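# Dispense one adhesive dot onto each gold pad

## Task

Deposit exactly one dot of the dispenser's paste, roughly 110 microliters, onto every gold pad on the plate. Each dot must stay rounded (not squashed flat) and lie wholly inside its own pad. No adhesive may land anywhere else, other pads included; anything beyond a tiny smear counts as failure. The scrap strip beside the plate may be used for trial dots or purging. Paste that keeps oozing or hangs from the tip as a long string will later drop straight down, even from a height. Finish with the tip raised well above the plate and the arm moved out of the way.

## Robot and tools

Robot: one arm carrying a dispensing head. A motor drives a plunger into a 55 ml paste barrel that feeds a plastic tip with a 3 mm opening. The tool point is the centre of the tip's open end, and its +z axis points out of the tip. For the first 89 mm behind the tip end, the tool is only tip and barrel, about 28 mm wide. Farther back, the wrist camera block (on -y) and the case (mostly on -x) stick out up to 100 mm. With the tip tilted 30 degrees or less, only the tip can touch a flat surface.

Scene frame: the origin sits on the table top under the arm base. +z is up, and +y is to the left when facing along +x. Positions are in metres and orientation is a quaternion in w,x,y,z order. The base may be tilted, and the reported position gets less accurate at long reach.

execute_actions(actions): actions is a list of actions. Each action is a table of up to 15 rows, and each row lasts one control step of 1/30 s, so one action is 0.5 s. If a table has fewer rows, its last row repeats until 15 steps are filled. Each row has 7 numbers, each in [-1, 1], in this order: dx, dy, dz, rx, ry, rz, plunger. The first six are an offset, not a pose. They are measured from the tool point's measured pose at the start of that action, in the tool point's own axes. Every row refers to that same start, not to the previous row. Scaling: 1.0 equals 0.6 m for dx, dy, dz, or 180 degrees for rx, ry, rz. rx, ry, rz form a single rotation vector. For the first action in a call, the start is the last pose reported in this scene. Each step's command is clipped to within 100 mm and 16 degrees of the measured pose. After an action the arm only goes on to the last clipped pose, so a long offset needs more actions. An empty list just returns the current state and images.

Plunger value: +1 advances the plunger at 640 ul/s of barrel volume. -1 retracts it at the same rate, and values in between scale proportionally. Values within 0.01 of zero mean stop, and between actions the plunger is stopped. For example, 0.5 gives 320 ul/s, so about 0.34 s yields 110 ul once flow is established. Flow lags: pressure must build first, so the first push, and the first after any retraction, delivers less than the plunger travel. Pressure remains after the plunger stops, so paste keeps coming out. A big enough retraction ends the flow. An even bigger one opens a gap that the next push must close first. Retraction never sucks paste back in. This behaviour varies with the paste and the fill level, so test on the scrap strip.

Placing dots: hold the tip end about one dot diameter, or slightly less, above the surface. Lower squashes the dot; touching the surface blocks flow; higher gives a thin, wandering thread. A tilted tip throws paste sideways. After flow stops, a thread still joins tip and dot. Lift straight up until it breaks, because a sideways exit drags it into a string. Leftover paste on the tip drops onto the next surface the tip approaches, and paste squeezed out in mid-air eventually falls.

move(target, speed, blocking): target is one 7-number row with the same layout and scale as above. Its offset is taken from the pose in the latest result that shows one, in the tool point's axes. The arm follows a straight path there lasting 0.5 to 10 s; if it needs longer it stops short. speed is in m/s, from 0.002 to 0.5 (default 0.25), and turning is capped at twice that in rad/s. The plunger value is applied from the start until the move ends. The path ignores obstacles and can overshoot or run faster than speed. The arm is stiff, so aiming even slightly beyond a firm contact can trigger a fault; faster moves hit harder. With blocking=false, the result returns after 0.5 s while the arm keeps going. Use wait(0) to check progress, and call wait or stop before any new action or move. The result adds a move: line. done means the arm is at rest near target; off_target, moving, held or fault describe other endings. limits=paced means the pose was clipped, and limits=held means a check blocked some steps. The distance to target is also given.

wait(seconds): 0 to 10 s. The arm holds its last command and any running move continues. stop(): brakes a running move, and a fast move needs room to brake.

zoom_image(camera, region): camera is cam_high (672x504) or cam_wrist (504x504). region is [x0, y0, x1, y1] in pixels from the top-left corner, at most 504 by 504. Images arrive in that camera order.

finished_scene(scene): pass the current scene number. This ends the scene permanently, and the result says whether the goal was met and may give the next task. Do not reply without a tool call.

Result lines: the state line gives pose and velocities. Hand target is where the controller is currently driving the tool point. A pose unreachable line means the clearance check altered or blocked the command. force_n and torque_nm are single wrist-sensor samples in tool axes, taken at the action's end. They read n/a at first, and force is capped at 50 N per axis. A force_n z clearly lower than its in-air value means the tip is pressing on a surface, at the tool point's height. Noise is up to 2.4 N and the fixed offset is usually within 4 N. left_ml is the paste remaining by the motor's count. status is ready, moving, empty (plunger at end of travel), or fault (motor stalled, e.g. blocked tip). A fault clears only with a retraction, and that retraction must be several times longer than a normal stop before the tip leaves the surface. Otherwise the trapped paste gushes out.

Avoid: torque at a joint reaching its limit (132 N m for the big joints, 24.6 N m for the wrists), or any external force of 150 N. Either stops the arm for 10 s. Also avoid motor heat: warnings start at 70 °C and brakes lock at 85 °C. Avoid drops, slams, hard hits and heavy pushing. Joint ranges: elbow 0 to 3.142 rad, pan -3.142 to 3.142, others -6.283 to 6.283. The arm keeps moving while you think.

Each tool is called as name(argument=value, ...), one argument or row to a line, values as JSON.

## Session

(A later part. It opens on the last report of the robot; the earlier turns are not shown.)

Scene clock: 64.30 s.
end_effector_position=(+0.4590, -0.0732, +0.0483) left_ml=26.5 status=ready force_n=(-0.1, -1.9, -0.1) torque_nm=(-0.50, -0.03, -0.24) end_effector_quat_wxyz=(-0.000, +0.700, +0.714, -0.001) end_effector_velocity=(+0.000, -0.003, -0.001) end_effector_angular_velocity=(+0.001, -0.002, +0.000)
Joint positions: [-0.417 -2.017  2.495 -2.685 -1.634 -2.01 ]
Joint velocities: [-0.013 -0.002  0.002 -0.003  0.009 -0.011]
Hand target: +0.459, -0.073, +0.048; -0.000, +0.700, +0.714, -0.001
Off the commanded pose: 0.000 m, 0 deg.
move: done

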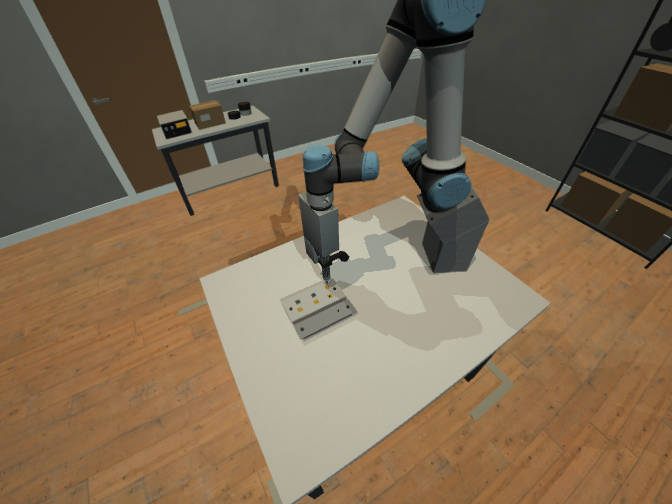

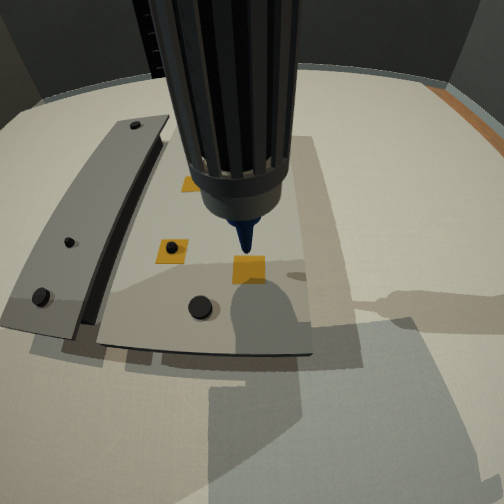

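execute_actions(
  actions=[
    [[-0.0002,0.0008,0.004,0,0,0,0],[-0.0004,0.0016,0.009,0,0,0,0],[-0.0006,0.0025,0.014,0,0,0,0],[-0.0006,0.0025,0.019,0,0,0,0],[-0.0006,0.0025,0.0218,0,0,0,0],[-0.0006,0.0025,0.0218,0,0,0,0],[-0.0006,0.0025,0.0218,0,0,0,0],[-0.0006,0.0025,0.0218,0,0,0,0],[-0.0006,0.0025,0.0218,0,0,0,0],[-0.0006,0.0025,0.0218,0,0,0,0.86]],
  ],
)

zoom_image(
  camera="cam_wrist",
  region=[210, 210, 290, 290],
)

wait(
  seconds=8,
)

zoom_image(
  camera="cam_wrist",
  region=[210, 210, 290, 290],
)

Scene clock: 68.80 s.
end_effector_position=(+0.4603, -0.0736, +0.0359) left_ml=26.3 status=moving force_n=(-0.8, -0.5, -0.3) torque_nm=(-0.07, +0.28, -0.23) end_effector_quat_wxyz=(-0.000, +0.700, +0.714, -0.001) end_effector_velocity=(-0.000, -0.000, -0.006) end_effector_angular_velocity=(-0.001, +0.001, +0.000)
Joint positions: [-0.42  -1.972  2.499 -2.734 -1.632 -2.012]
Joint velocities: [ 0.     0.024  0.003 -0.025 -0.001 -0.   ]
Hand target: +0.460, -0.074, +0.035; -0.000, +0.700, +0.714, -0.001
Off the commanded pose: 0.001 m, 0 deg.

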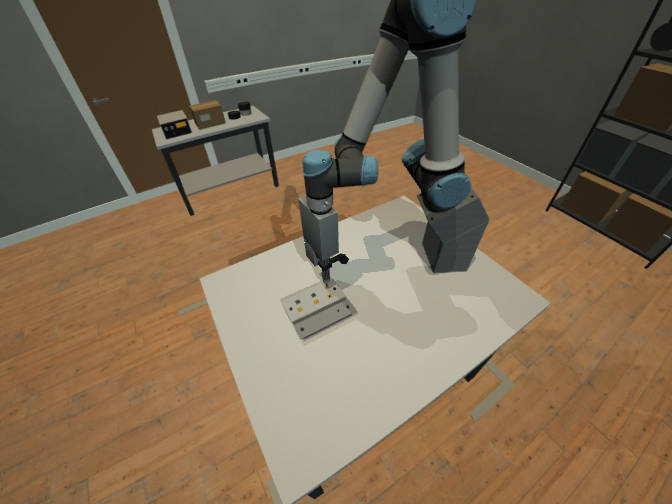

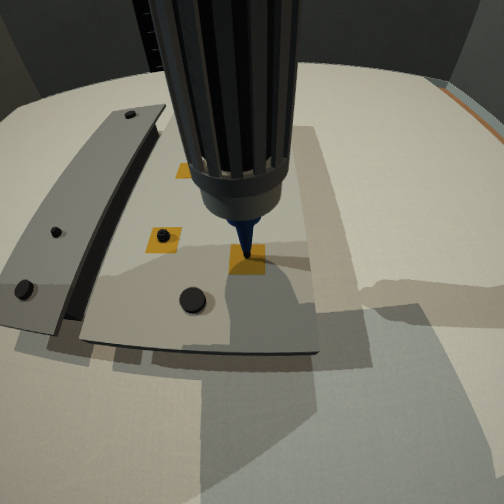

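Region (210, 210, 290, 290) of cam_wrist's 504x504 image, scaled by 6.300, with more detail than that image has.

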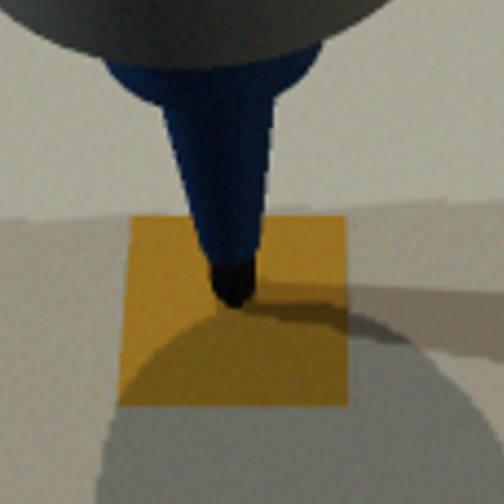

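Scene clock: 76.80 s.
end_effector_position=(+0.4604, -0.0736, +0.0352) left_ml=26.3 status=ready force_n=(-0.1, -1.5, +1.1) torque_nm=(-0.41, -0.03, -0.22) end_effector_quat_wxyz=(-0.000, +0.700, +0.714, -0.001) end_effector_velocity=(+0.000, -0.000, -0.000) end_effector_angular_velocity=(-0.000, -0.000, +0.000)
Joint positions: [-0.42  -1.969  2.499 -2.737 -1.633 -2.011]
Joint velocities: [-0.  0. -0.  0.  0. -0.]
Hand target: +0.460, -0.074, +0.035; -0.000, +0.700, +0.714, -0.001
Off the commanded pose: 0.000 m, 0 deg.
wait: 8.00 s; at rest by 0.20 s

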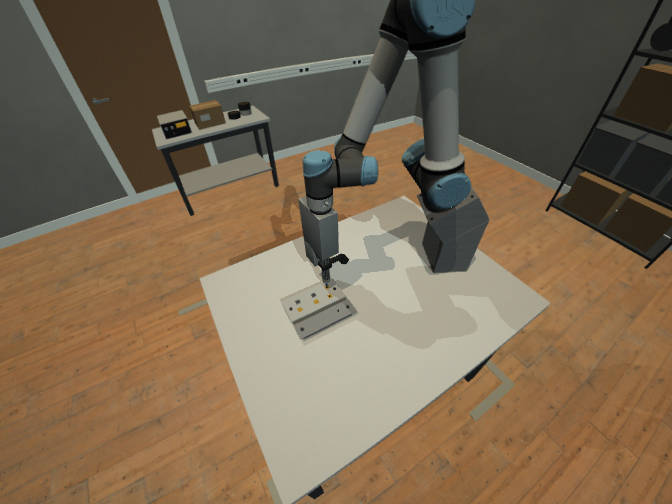

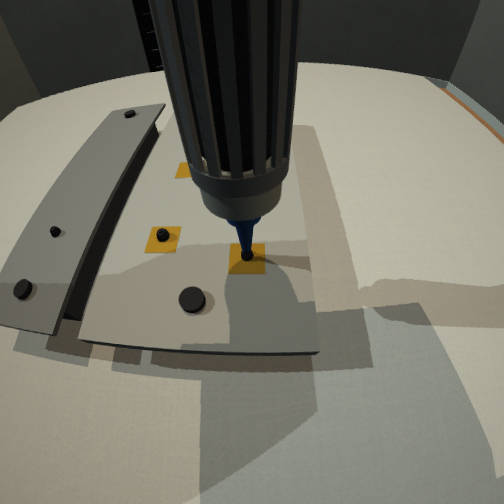

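Region (210, 210, 290, 290) of cam_wrist's 504x504 image, scaled by 6.300, with more detail than that image has.

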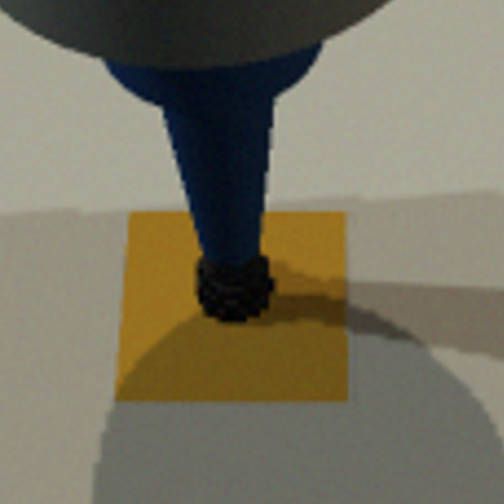

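move(
  target=[0, 0, -0.0595, 0, 0, 0, 0],
  speed=0.09,
)

Scene clock: 81.60 s.
end_effector_position=(+0.4606, -0.0735, +0.0706) left_ml=26.3 status=ready force_n=(-0.9, -1.7, -0.3) torque_nm=(-0.47, +0.32, -0.25) end_effector_quat_wxyz=(-0.000, +0.700, +0.714, -0.001) end_effector_velocity=(-0.001, +0.000, +0.002) end_effector_angular_velocity=(+0.001, +0.002, -0.002)
Joint positions: [-0.41  -2.086  2.473 -2.593 -1.639 -2.003]
Joint velocities: [-0.001 -0.008 -0.002  0.012  0.001  0.001]
Hand target: +0.461, -0.074, +0.071; -0.000, +0.700, +0.714, -0.001
Off the commanded pose: 0.000 m, 0 deg.
move: done

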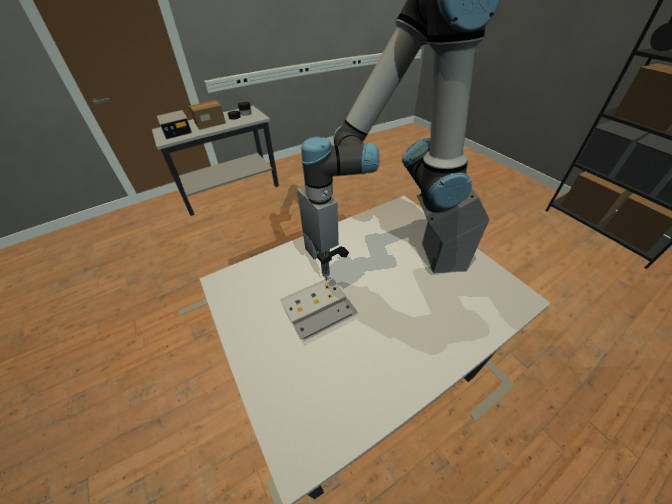

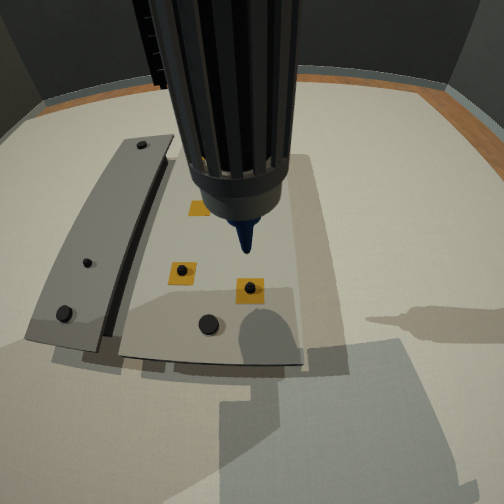

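Thread has parted. Moving to above the third pad.

move(
  target=[0.0558, 0.1122, 0.0372, 0, 0, 0, 0],
  speed=0.14,
)

zoom_image(
  camera="cam_wrist",
  region=[200, 210, 300, 310],
)

Scene clock: 84.53 s.
end_effector_position=(+0.5269, -0.0387, +0.0481) left_ml=26.3 status=ready force_n=(-0.2, -1.5, +0.0) torque_nm=(-0.41, -0.01, -0.27) end_effector_quat_wxyz=(-0.000, +0.700, +0.714, -0.001) end_effector_velocity=(+0.003, +0.001, -0.001) end_effector_angular_velocity=(-0.002, +0.001, -0.001)
Joint positions: [-0.223 -1.838  2.315 -2.664 -1.747 -1.851]
Joint velocities: [ 0.008  0.011 -0.008 -0.002 -0.006  0.007]
Hand target: +0.527, -0.039, +0.048; -0.000, +0.700, +0.714, -0.001
Off the commanded pose: 0.000 m, 0 deg.
move: done

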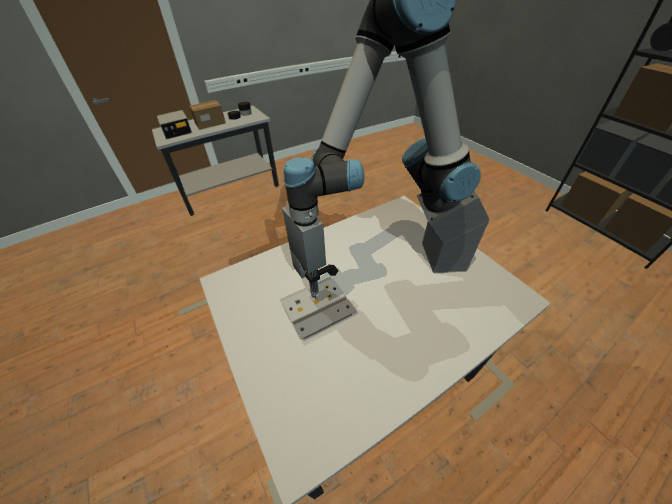

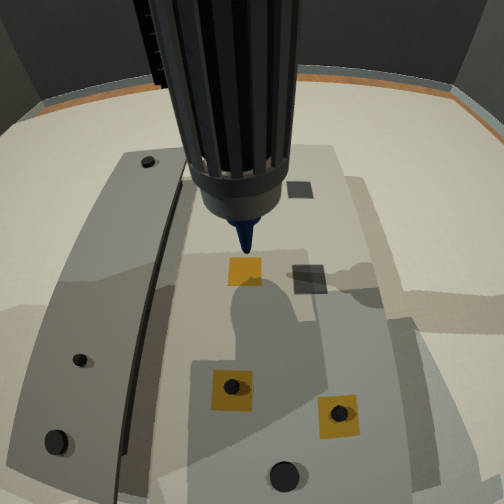

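Region (200, 210, 300, 310) of cam_wrist's 504x504 image, scaled by 5.040, with more detail than that image has.

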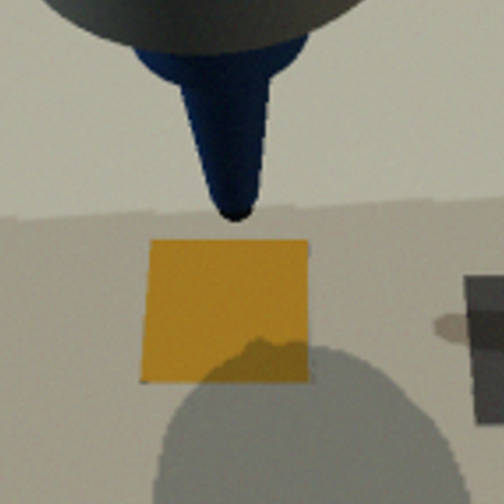

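execute_actions(
  actions=[
    [[0.0009,0.0002,0.004,0,0,0,0],[0.0019,0.0004,0.009,0,0,0,0],[0.0028,0.0005,0.014,0,0,0,0],[0.0028,0.0005,0.019,0,0,0,0],[0.0028,0.0005,0.0215,0,0,0,0],[0.0028,0.0005,0.0215,0,0,0,0],[0.0028,0.0005,0.0215,0,0,0,0],[0.0028,0.0005,0.0215,0,0,0,0],[0.0028,0.0005,0.0215,0,0,0,0],[0.0028,0.0005,0.0215,0,0,0,0.86]],
  ],
)

wait(
  seconds=8,
)

zoom_image(
  camera="cam_wrist",
  region=[210, 210, 290, 290],
)

Scene clock: 87.70 s.
end_effector_position=(+0.5271, -0.0371, +0.0358) left_ml=26.2 status=moving force_n=(-1.2, -2.0, +1.4) torque_nm=(-0.59, +0.38, -0.18) end_effector_quat_wxyz=(-0.000, +0.700, +0.714, -0.001) end_effector_velocity=(+0.001, +0.001, -0.005) end_effector_angular_velocity=(+0.000, -0.001, +0.000)
Joint positions: [-0.225 -1.804  2.32  -2.704 -1.746 -1.852]
Joint velocities: [-0.001  0.016  0.002 -0.019  0.001 -0.001]
Hand target: +0.527, -0.037, +0.035; -0.000, +0.700, +0.714, -0.001
Off the commanded pose: 0.001 m, 0 deg.

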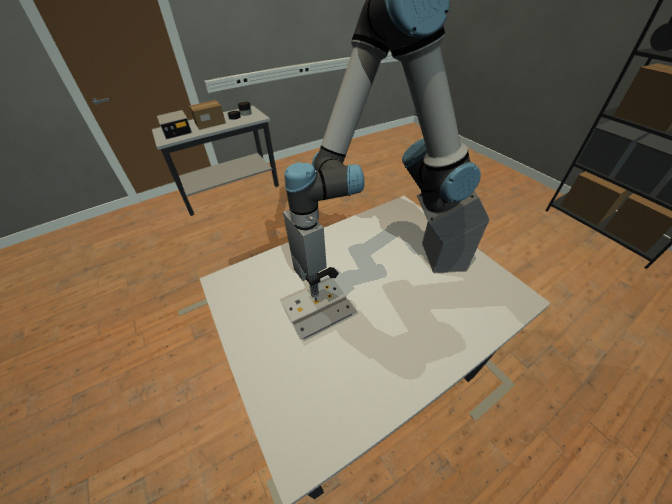

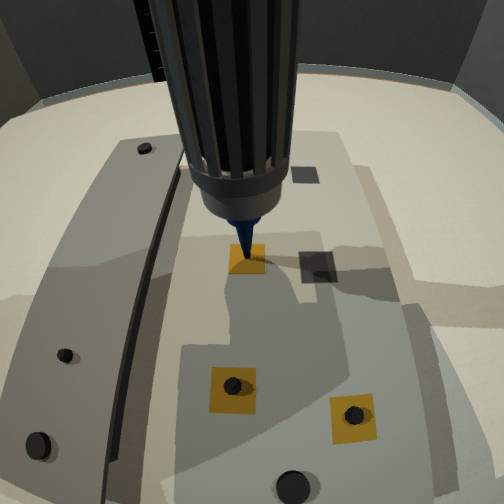

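Scene clock: 95.70 s.
end_effector_position=(+0.5271, -0.0371, +0.0352) left_ml=26.2 status=ready force_n=(-1.6, -0.5, -0.2) torque_nm=(-0.04, +0.46, -0.24) end_effector_quat_wxyz=(-0.000, +0.700, +0.714, -0.001) end_effector_velocity=(-0.000, -0.000, -0.000) end_effector_angular_velocity=(-0.000, +0.001, +0.000)
Joint positions: [-0.225 -1.802  2.32  -2.707 -1.746 -1.853]
Joint velocities: [-0.     0.001 -0.     0.    -0.    -0.   ]
Hand target: +0.527, -0.037, +0.035; -0.000, +0.700, +0.714, -0.001
Off the commanded pose: 0.000 m, 0 deg.
wait: 8.00 s; at rest by 0.20 s

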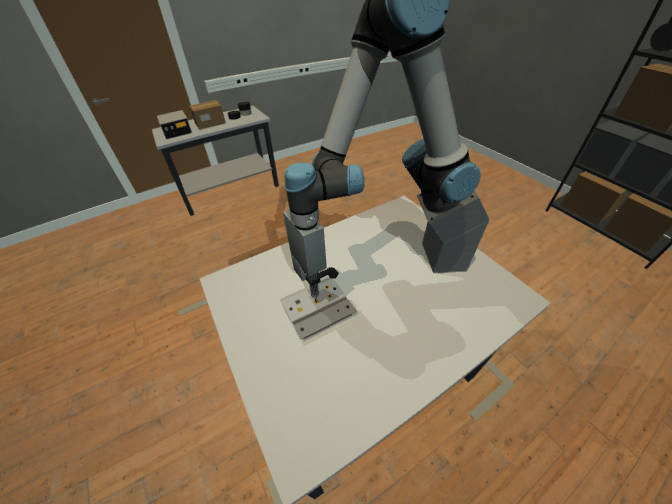

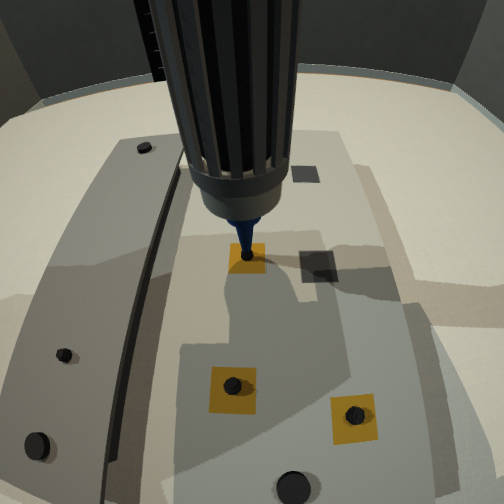

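Region (210, 210, 290, 290) of cam_wrist's 504x504 image, scaled by 6.300, with more detail than that image has.

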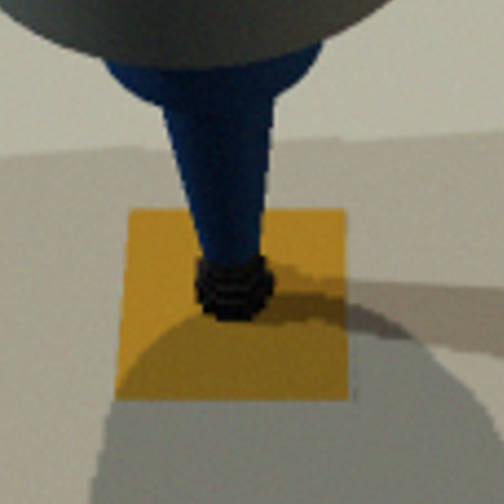

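move(
  target=[0, 0, -0.0595, 0, 0, 0, 0],
  speed=0.09,
)

Scene clock: 101.67 s.
end_effector_position=(+0.5273, -0.0370, +0.0706) left_ml=26.2 status=ready force_n=(-0.6, -1.1, +1.5) torque_nm=(-0.27, +0.19, -0.26) end_effector_quat_wxyz=(-0.000, +0.700, +0.714, -0.001) end_effector_velocity=(+0.001, -0.000, +0.003) end_effector_angular_velocity=(-0.000, -0.001, -0.000)
Joint positions: [-0.205 -1.893  2.3   -2.592 -1.758 -1.836]
Joint velocities: [ 0.002 -0.008 -0.003  0.01  -0.001  0.001]
Hand target: +0.527, -0.037, +0.071; -0.000, +0.700, +0.714, -0.001
Off the commanded pose: 0.000 m, 0 deg.
move: done

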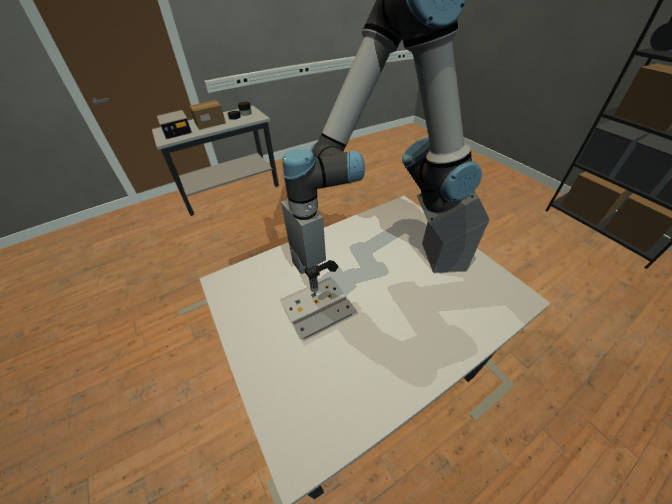

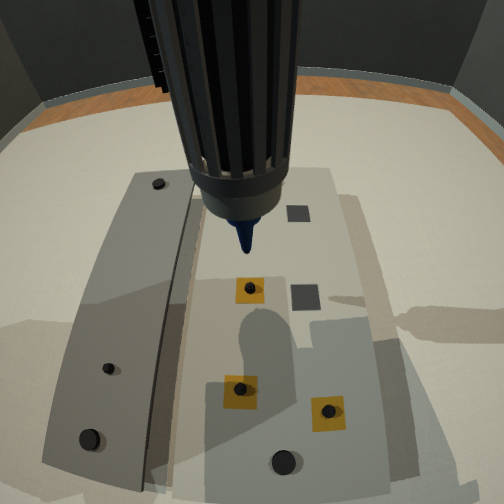

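move(
  target=[-0.0029, 0.105, 0.0373, 0, 0, 0, 0],
  speed=0.13,
)

zoom_image(
  camera="cam_wrist",
  region=[200, 210, 300, 310],
)

Scene clock: 104.20 s.
end_effector_position=(+0.5899, -0.0376, +0.0481) left_ml=26.2 status=ready force_n=(-0.7, -1.6, +0.2) torque_nm=(-0.43, +0.22, -0.19) end_effector_quat_wxyz=(-0.000, +0.700, +0.714, -0.001) end_effector_velocity=(+0.002, -0.000, -0.001) end_effector_angular_velocity=(-0.001, +0.001, +0.000)
Joint positions: [-0.178 -1.727  2.138 -2.591 -1.773 -1.813]
Joint velocities: [ 0.001  0.007 -0.006  0.    -0.002  0.001]
Hand target: +0.590, -0.038, +0.048; -0.000, +0.700, +0.714, -0.001
Off the commanded pose: 0.000 m, 0 deg.
move: done

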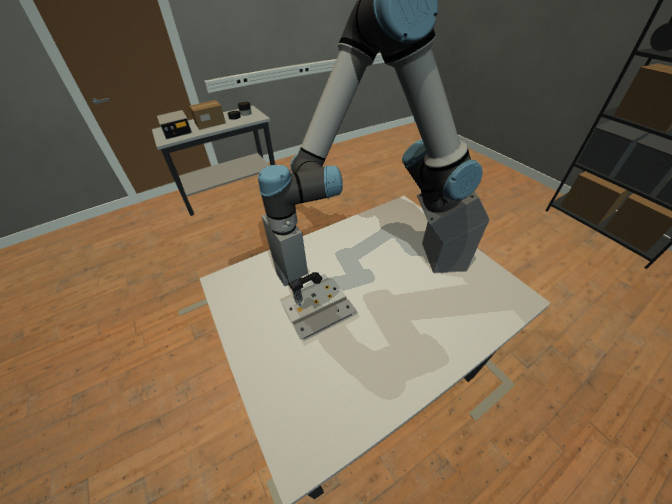

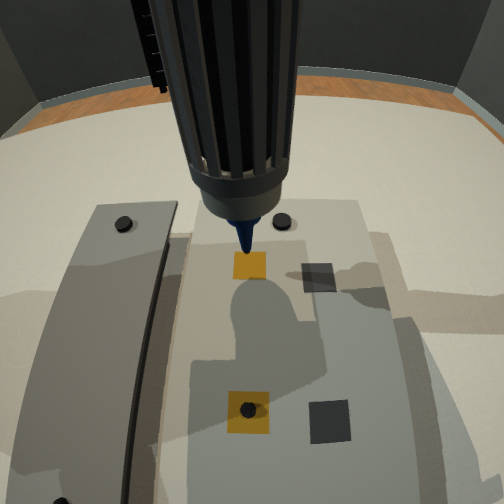

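Region (200, 210, 300, 310) of cam_wrist's 504x504 image, scaled by 5.040, with more detail than that image has.

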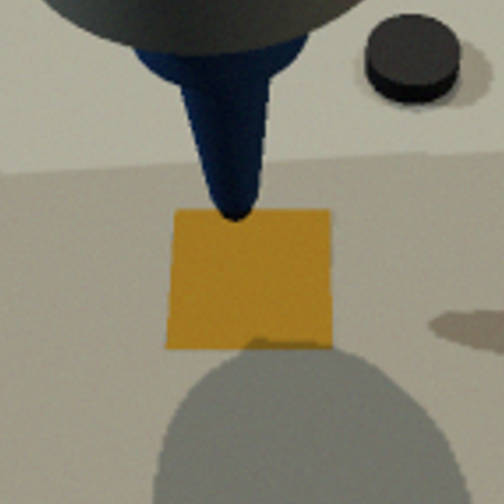

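execute_actions(
  actions=[
    [[-0.0004,0.002,0.003,0,0,0,0],[-0.0008,0.0045,0.008,0,0,0,0],[-0.0012,0.0068,0.013,0,0,0,0],[-0.0012,0.0068,0.018,0,0,0,0],[-0.0012,0.0068,0.021,0,0,0,0],[-0.0012,0.0068,0.021,0,0,0,0],[-0.0012,0.0068,0.021,0,0,0,0],[-0.0012,0.0068,0.021,0,0,0,0],[-0.0012,0.0068,0.021,0,0,0,0],[-0.0012,0.0068,0.021,0,0,0,0.86]],
  ],
)

wait(
  seconds=8,
)

zoom_image(
  camera="cam_wrist",
  region=[210, 210, 290, 290],
)

Scene clock: 108.40 s.
end_effector_position=(+0.5938, -0.0382, +0.0361) left_ml=26.1 status=moving force_n=(-2.1, -2.2, +1.7) torque_nm=(-0.63, +0.64, -0.19) end_effector_quat_wxyz=(-0.000, +0.700, +0.714, -0.001) end_effector_velocity=(+0.002, +0.001, -0.005) end_effector_angular_velocity=(+0.002, -0.002, -0.002)
Joint positions: [-0.183 -1.695  2.132 -2.618 -1.77  -1.818]
Joint velocities: [-0.002  0.014 -0.001 -0.014  0.004 -0.   ]
Hand target: +0.594, -0.038, +0.035; -0.000, +0.700, +0.714, -0.001
Off the commanded pose: 0.001 m, 0 deg.

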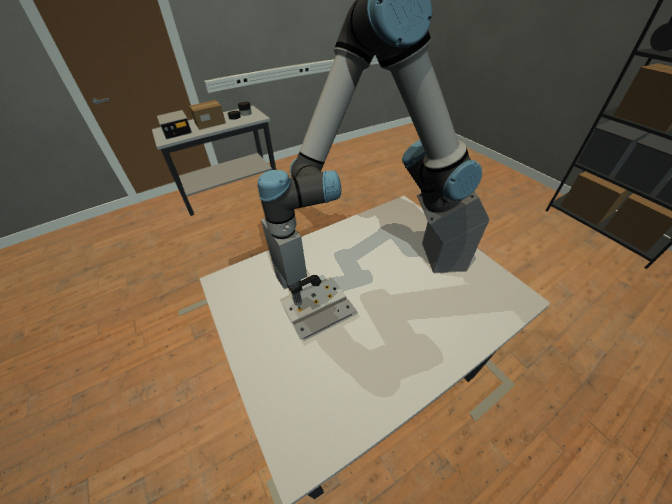

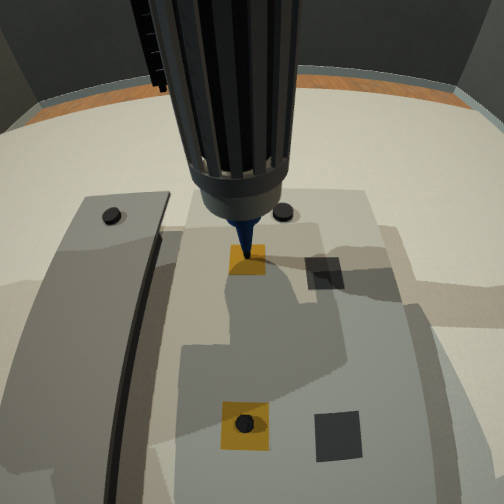

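Scene clock: 116.40 s.
end_effector_position=(+0.5940, -0.0383, +0.0355) left_ml=26.1 status=ready force_n=(-0.3, -2.2, -0.1) torque_nm=(-0.67, -0.01, -0.25) end_effector_quat_wxyz=(-0.000, +0.700, +0.714, -0.001) end_effector_velocity=(+0.000, -0.001, +0.000) end_effector_angular_velocity=(-0.002, -0.000, -0.001)
Joint positions: [-0.183 -1.693  2.132 -2.62  -1.77  -1.818]
Joint velocities: [ 0.    -0.    -0.001  0.    -0.002  0.001]
Hand target: +0.594, -0.038, +0.035; -0.000, +0.700, +0.714, -0.001
Off the commanded pose: 0.000 m, 0 deg.
wait: 8.00 s; at rest by 0.20 s

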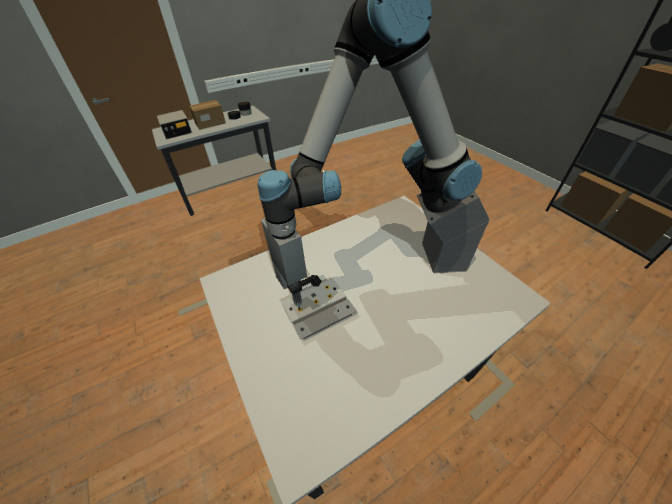

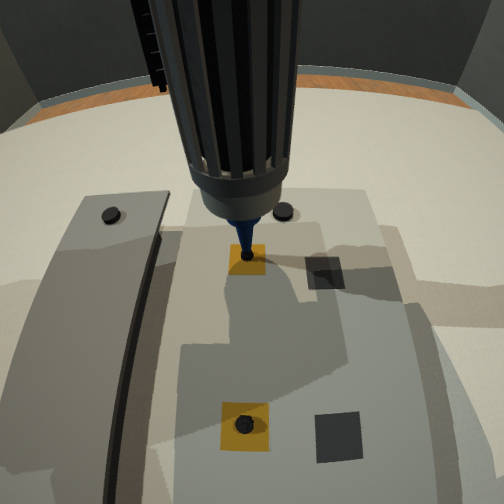

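Region (210, 210, 290, 290) of cam_wrist's 504x504 image, scaled by 6.300, with more detail than that image has.

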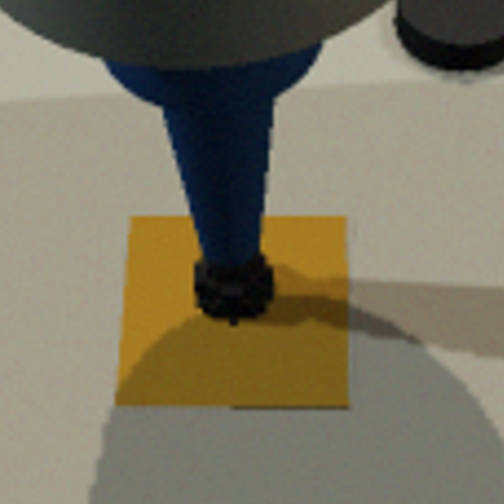

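move(
  target=[0, 0, -0.065, 0, 0, 0, 0],
  speed=0.09,
)

zoom_image(
  camera="cam_wrist",
  region=[190, 220, 310, 340],
)

Scene clock: 118.27 s.
end_effector_position=(+0.5941, -0.0382, +0.0742) left_ml=26.1 status=ready force_n=(-0.5, -0.9, +0.2) torque_nm=(-0.17, +0.12, -0.28) end_effector_quat_wxyz=(-0.000, +0.700, +0.714, -0.001) end_effector_velocity=(-0.000, -0.000, +0.002) end_effector_angular_velocity=(-0.001, +0.001, +0.001)
Joint positions: [-0.162 -1.775  2.111 -2.514 -1.782 -1.8  ]
Joint velocities: [ 0.001 -0.004 -0.001  0.006 -0.001  0.001]
Hand target: +0.594, -0.038, +0.075; -0.000, +0.700, +0.714, -0.001
Off the commanded pose: 0.000 m, 0 deg.
move: done

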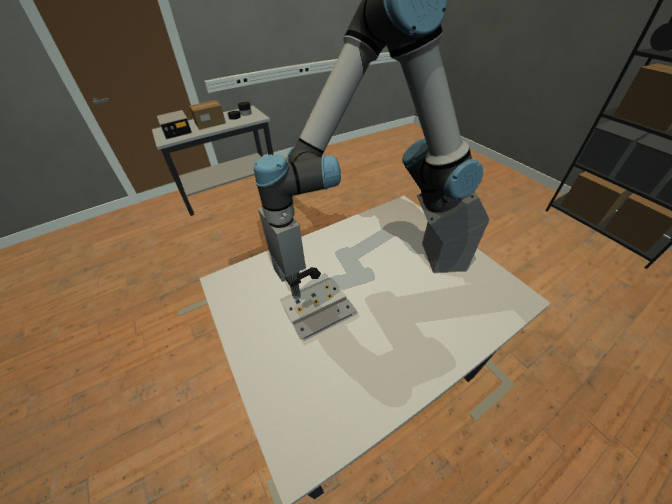

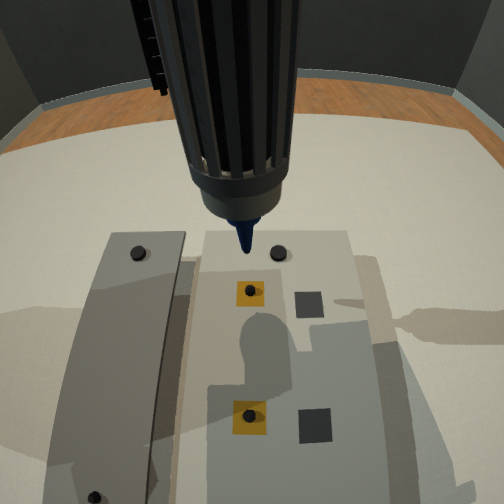

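Region (190, 220, 310, 340) of cam_wrist's 504x504 image, scaled by 4.200, with more detail than that image has.

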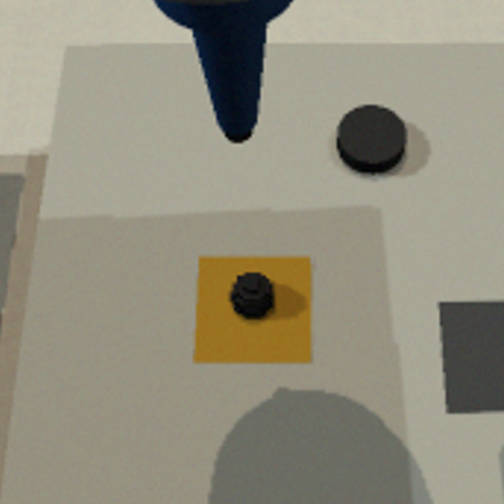

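move(
  target=[0.1242, -0.0375, -0.1433, 0, 0, 0, -0.15],
  speed=0.2,
)

Scene clock: 120.50 s.
end_effector_position=(+0.5705, +0.0361, +0.1601) left_ml=26.2 status=moving force_n=(-1.8, -1.7, +1.6) torque_nm=(-0.47, +0.62, -0.26) end_effector_quat_wxyz=(-0.000, +0.700, +0.714, -0.001) end_effector_velocity=(-0.000, +0.002, +0.002) end_effector_angular_velocity=(-0.001, +0.001, -0.001)
Joint positions: [ 0.1   -1.88   2.079 -2.312 -1.925 -1.571]
Joint velocities: [ 0.008  0.002 -0.005  0.007 -0.005  0.009]
Hand target: +0.570, +0.036, +0.160; -0.000, +0.700, +0.714, -0.001
Off the commanded pose: 0.000 m, 0 deg.
move: done

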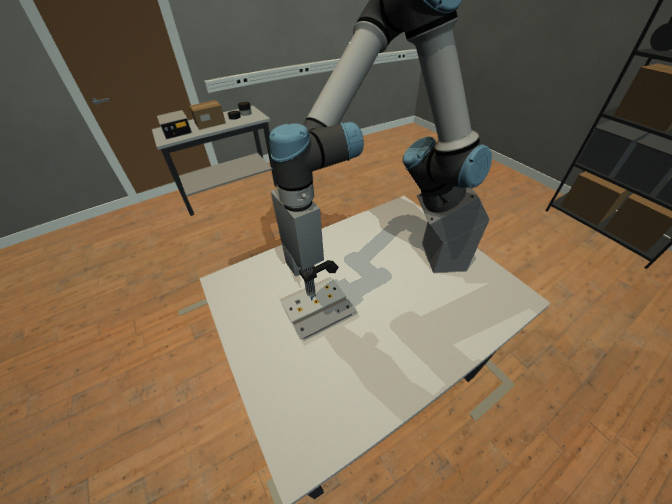

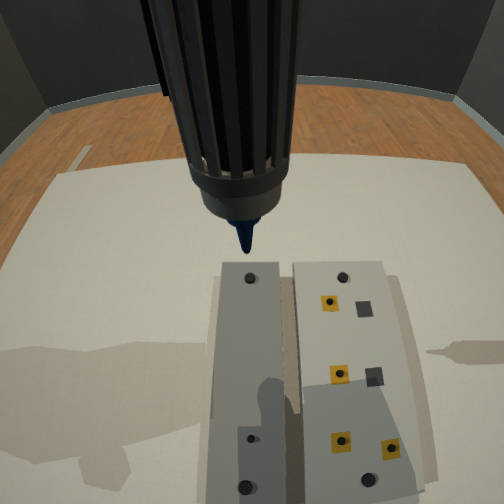

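finished_scene(
  scene=2,
)

The scene is finished: the task was done.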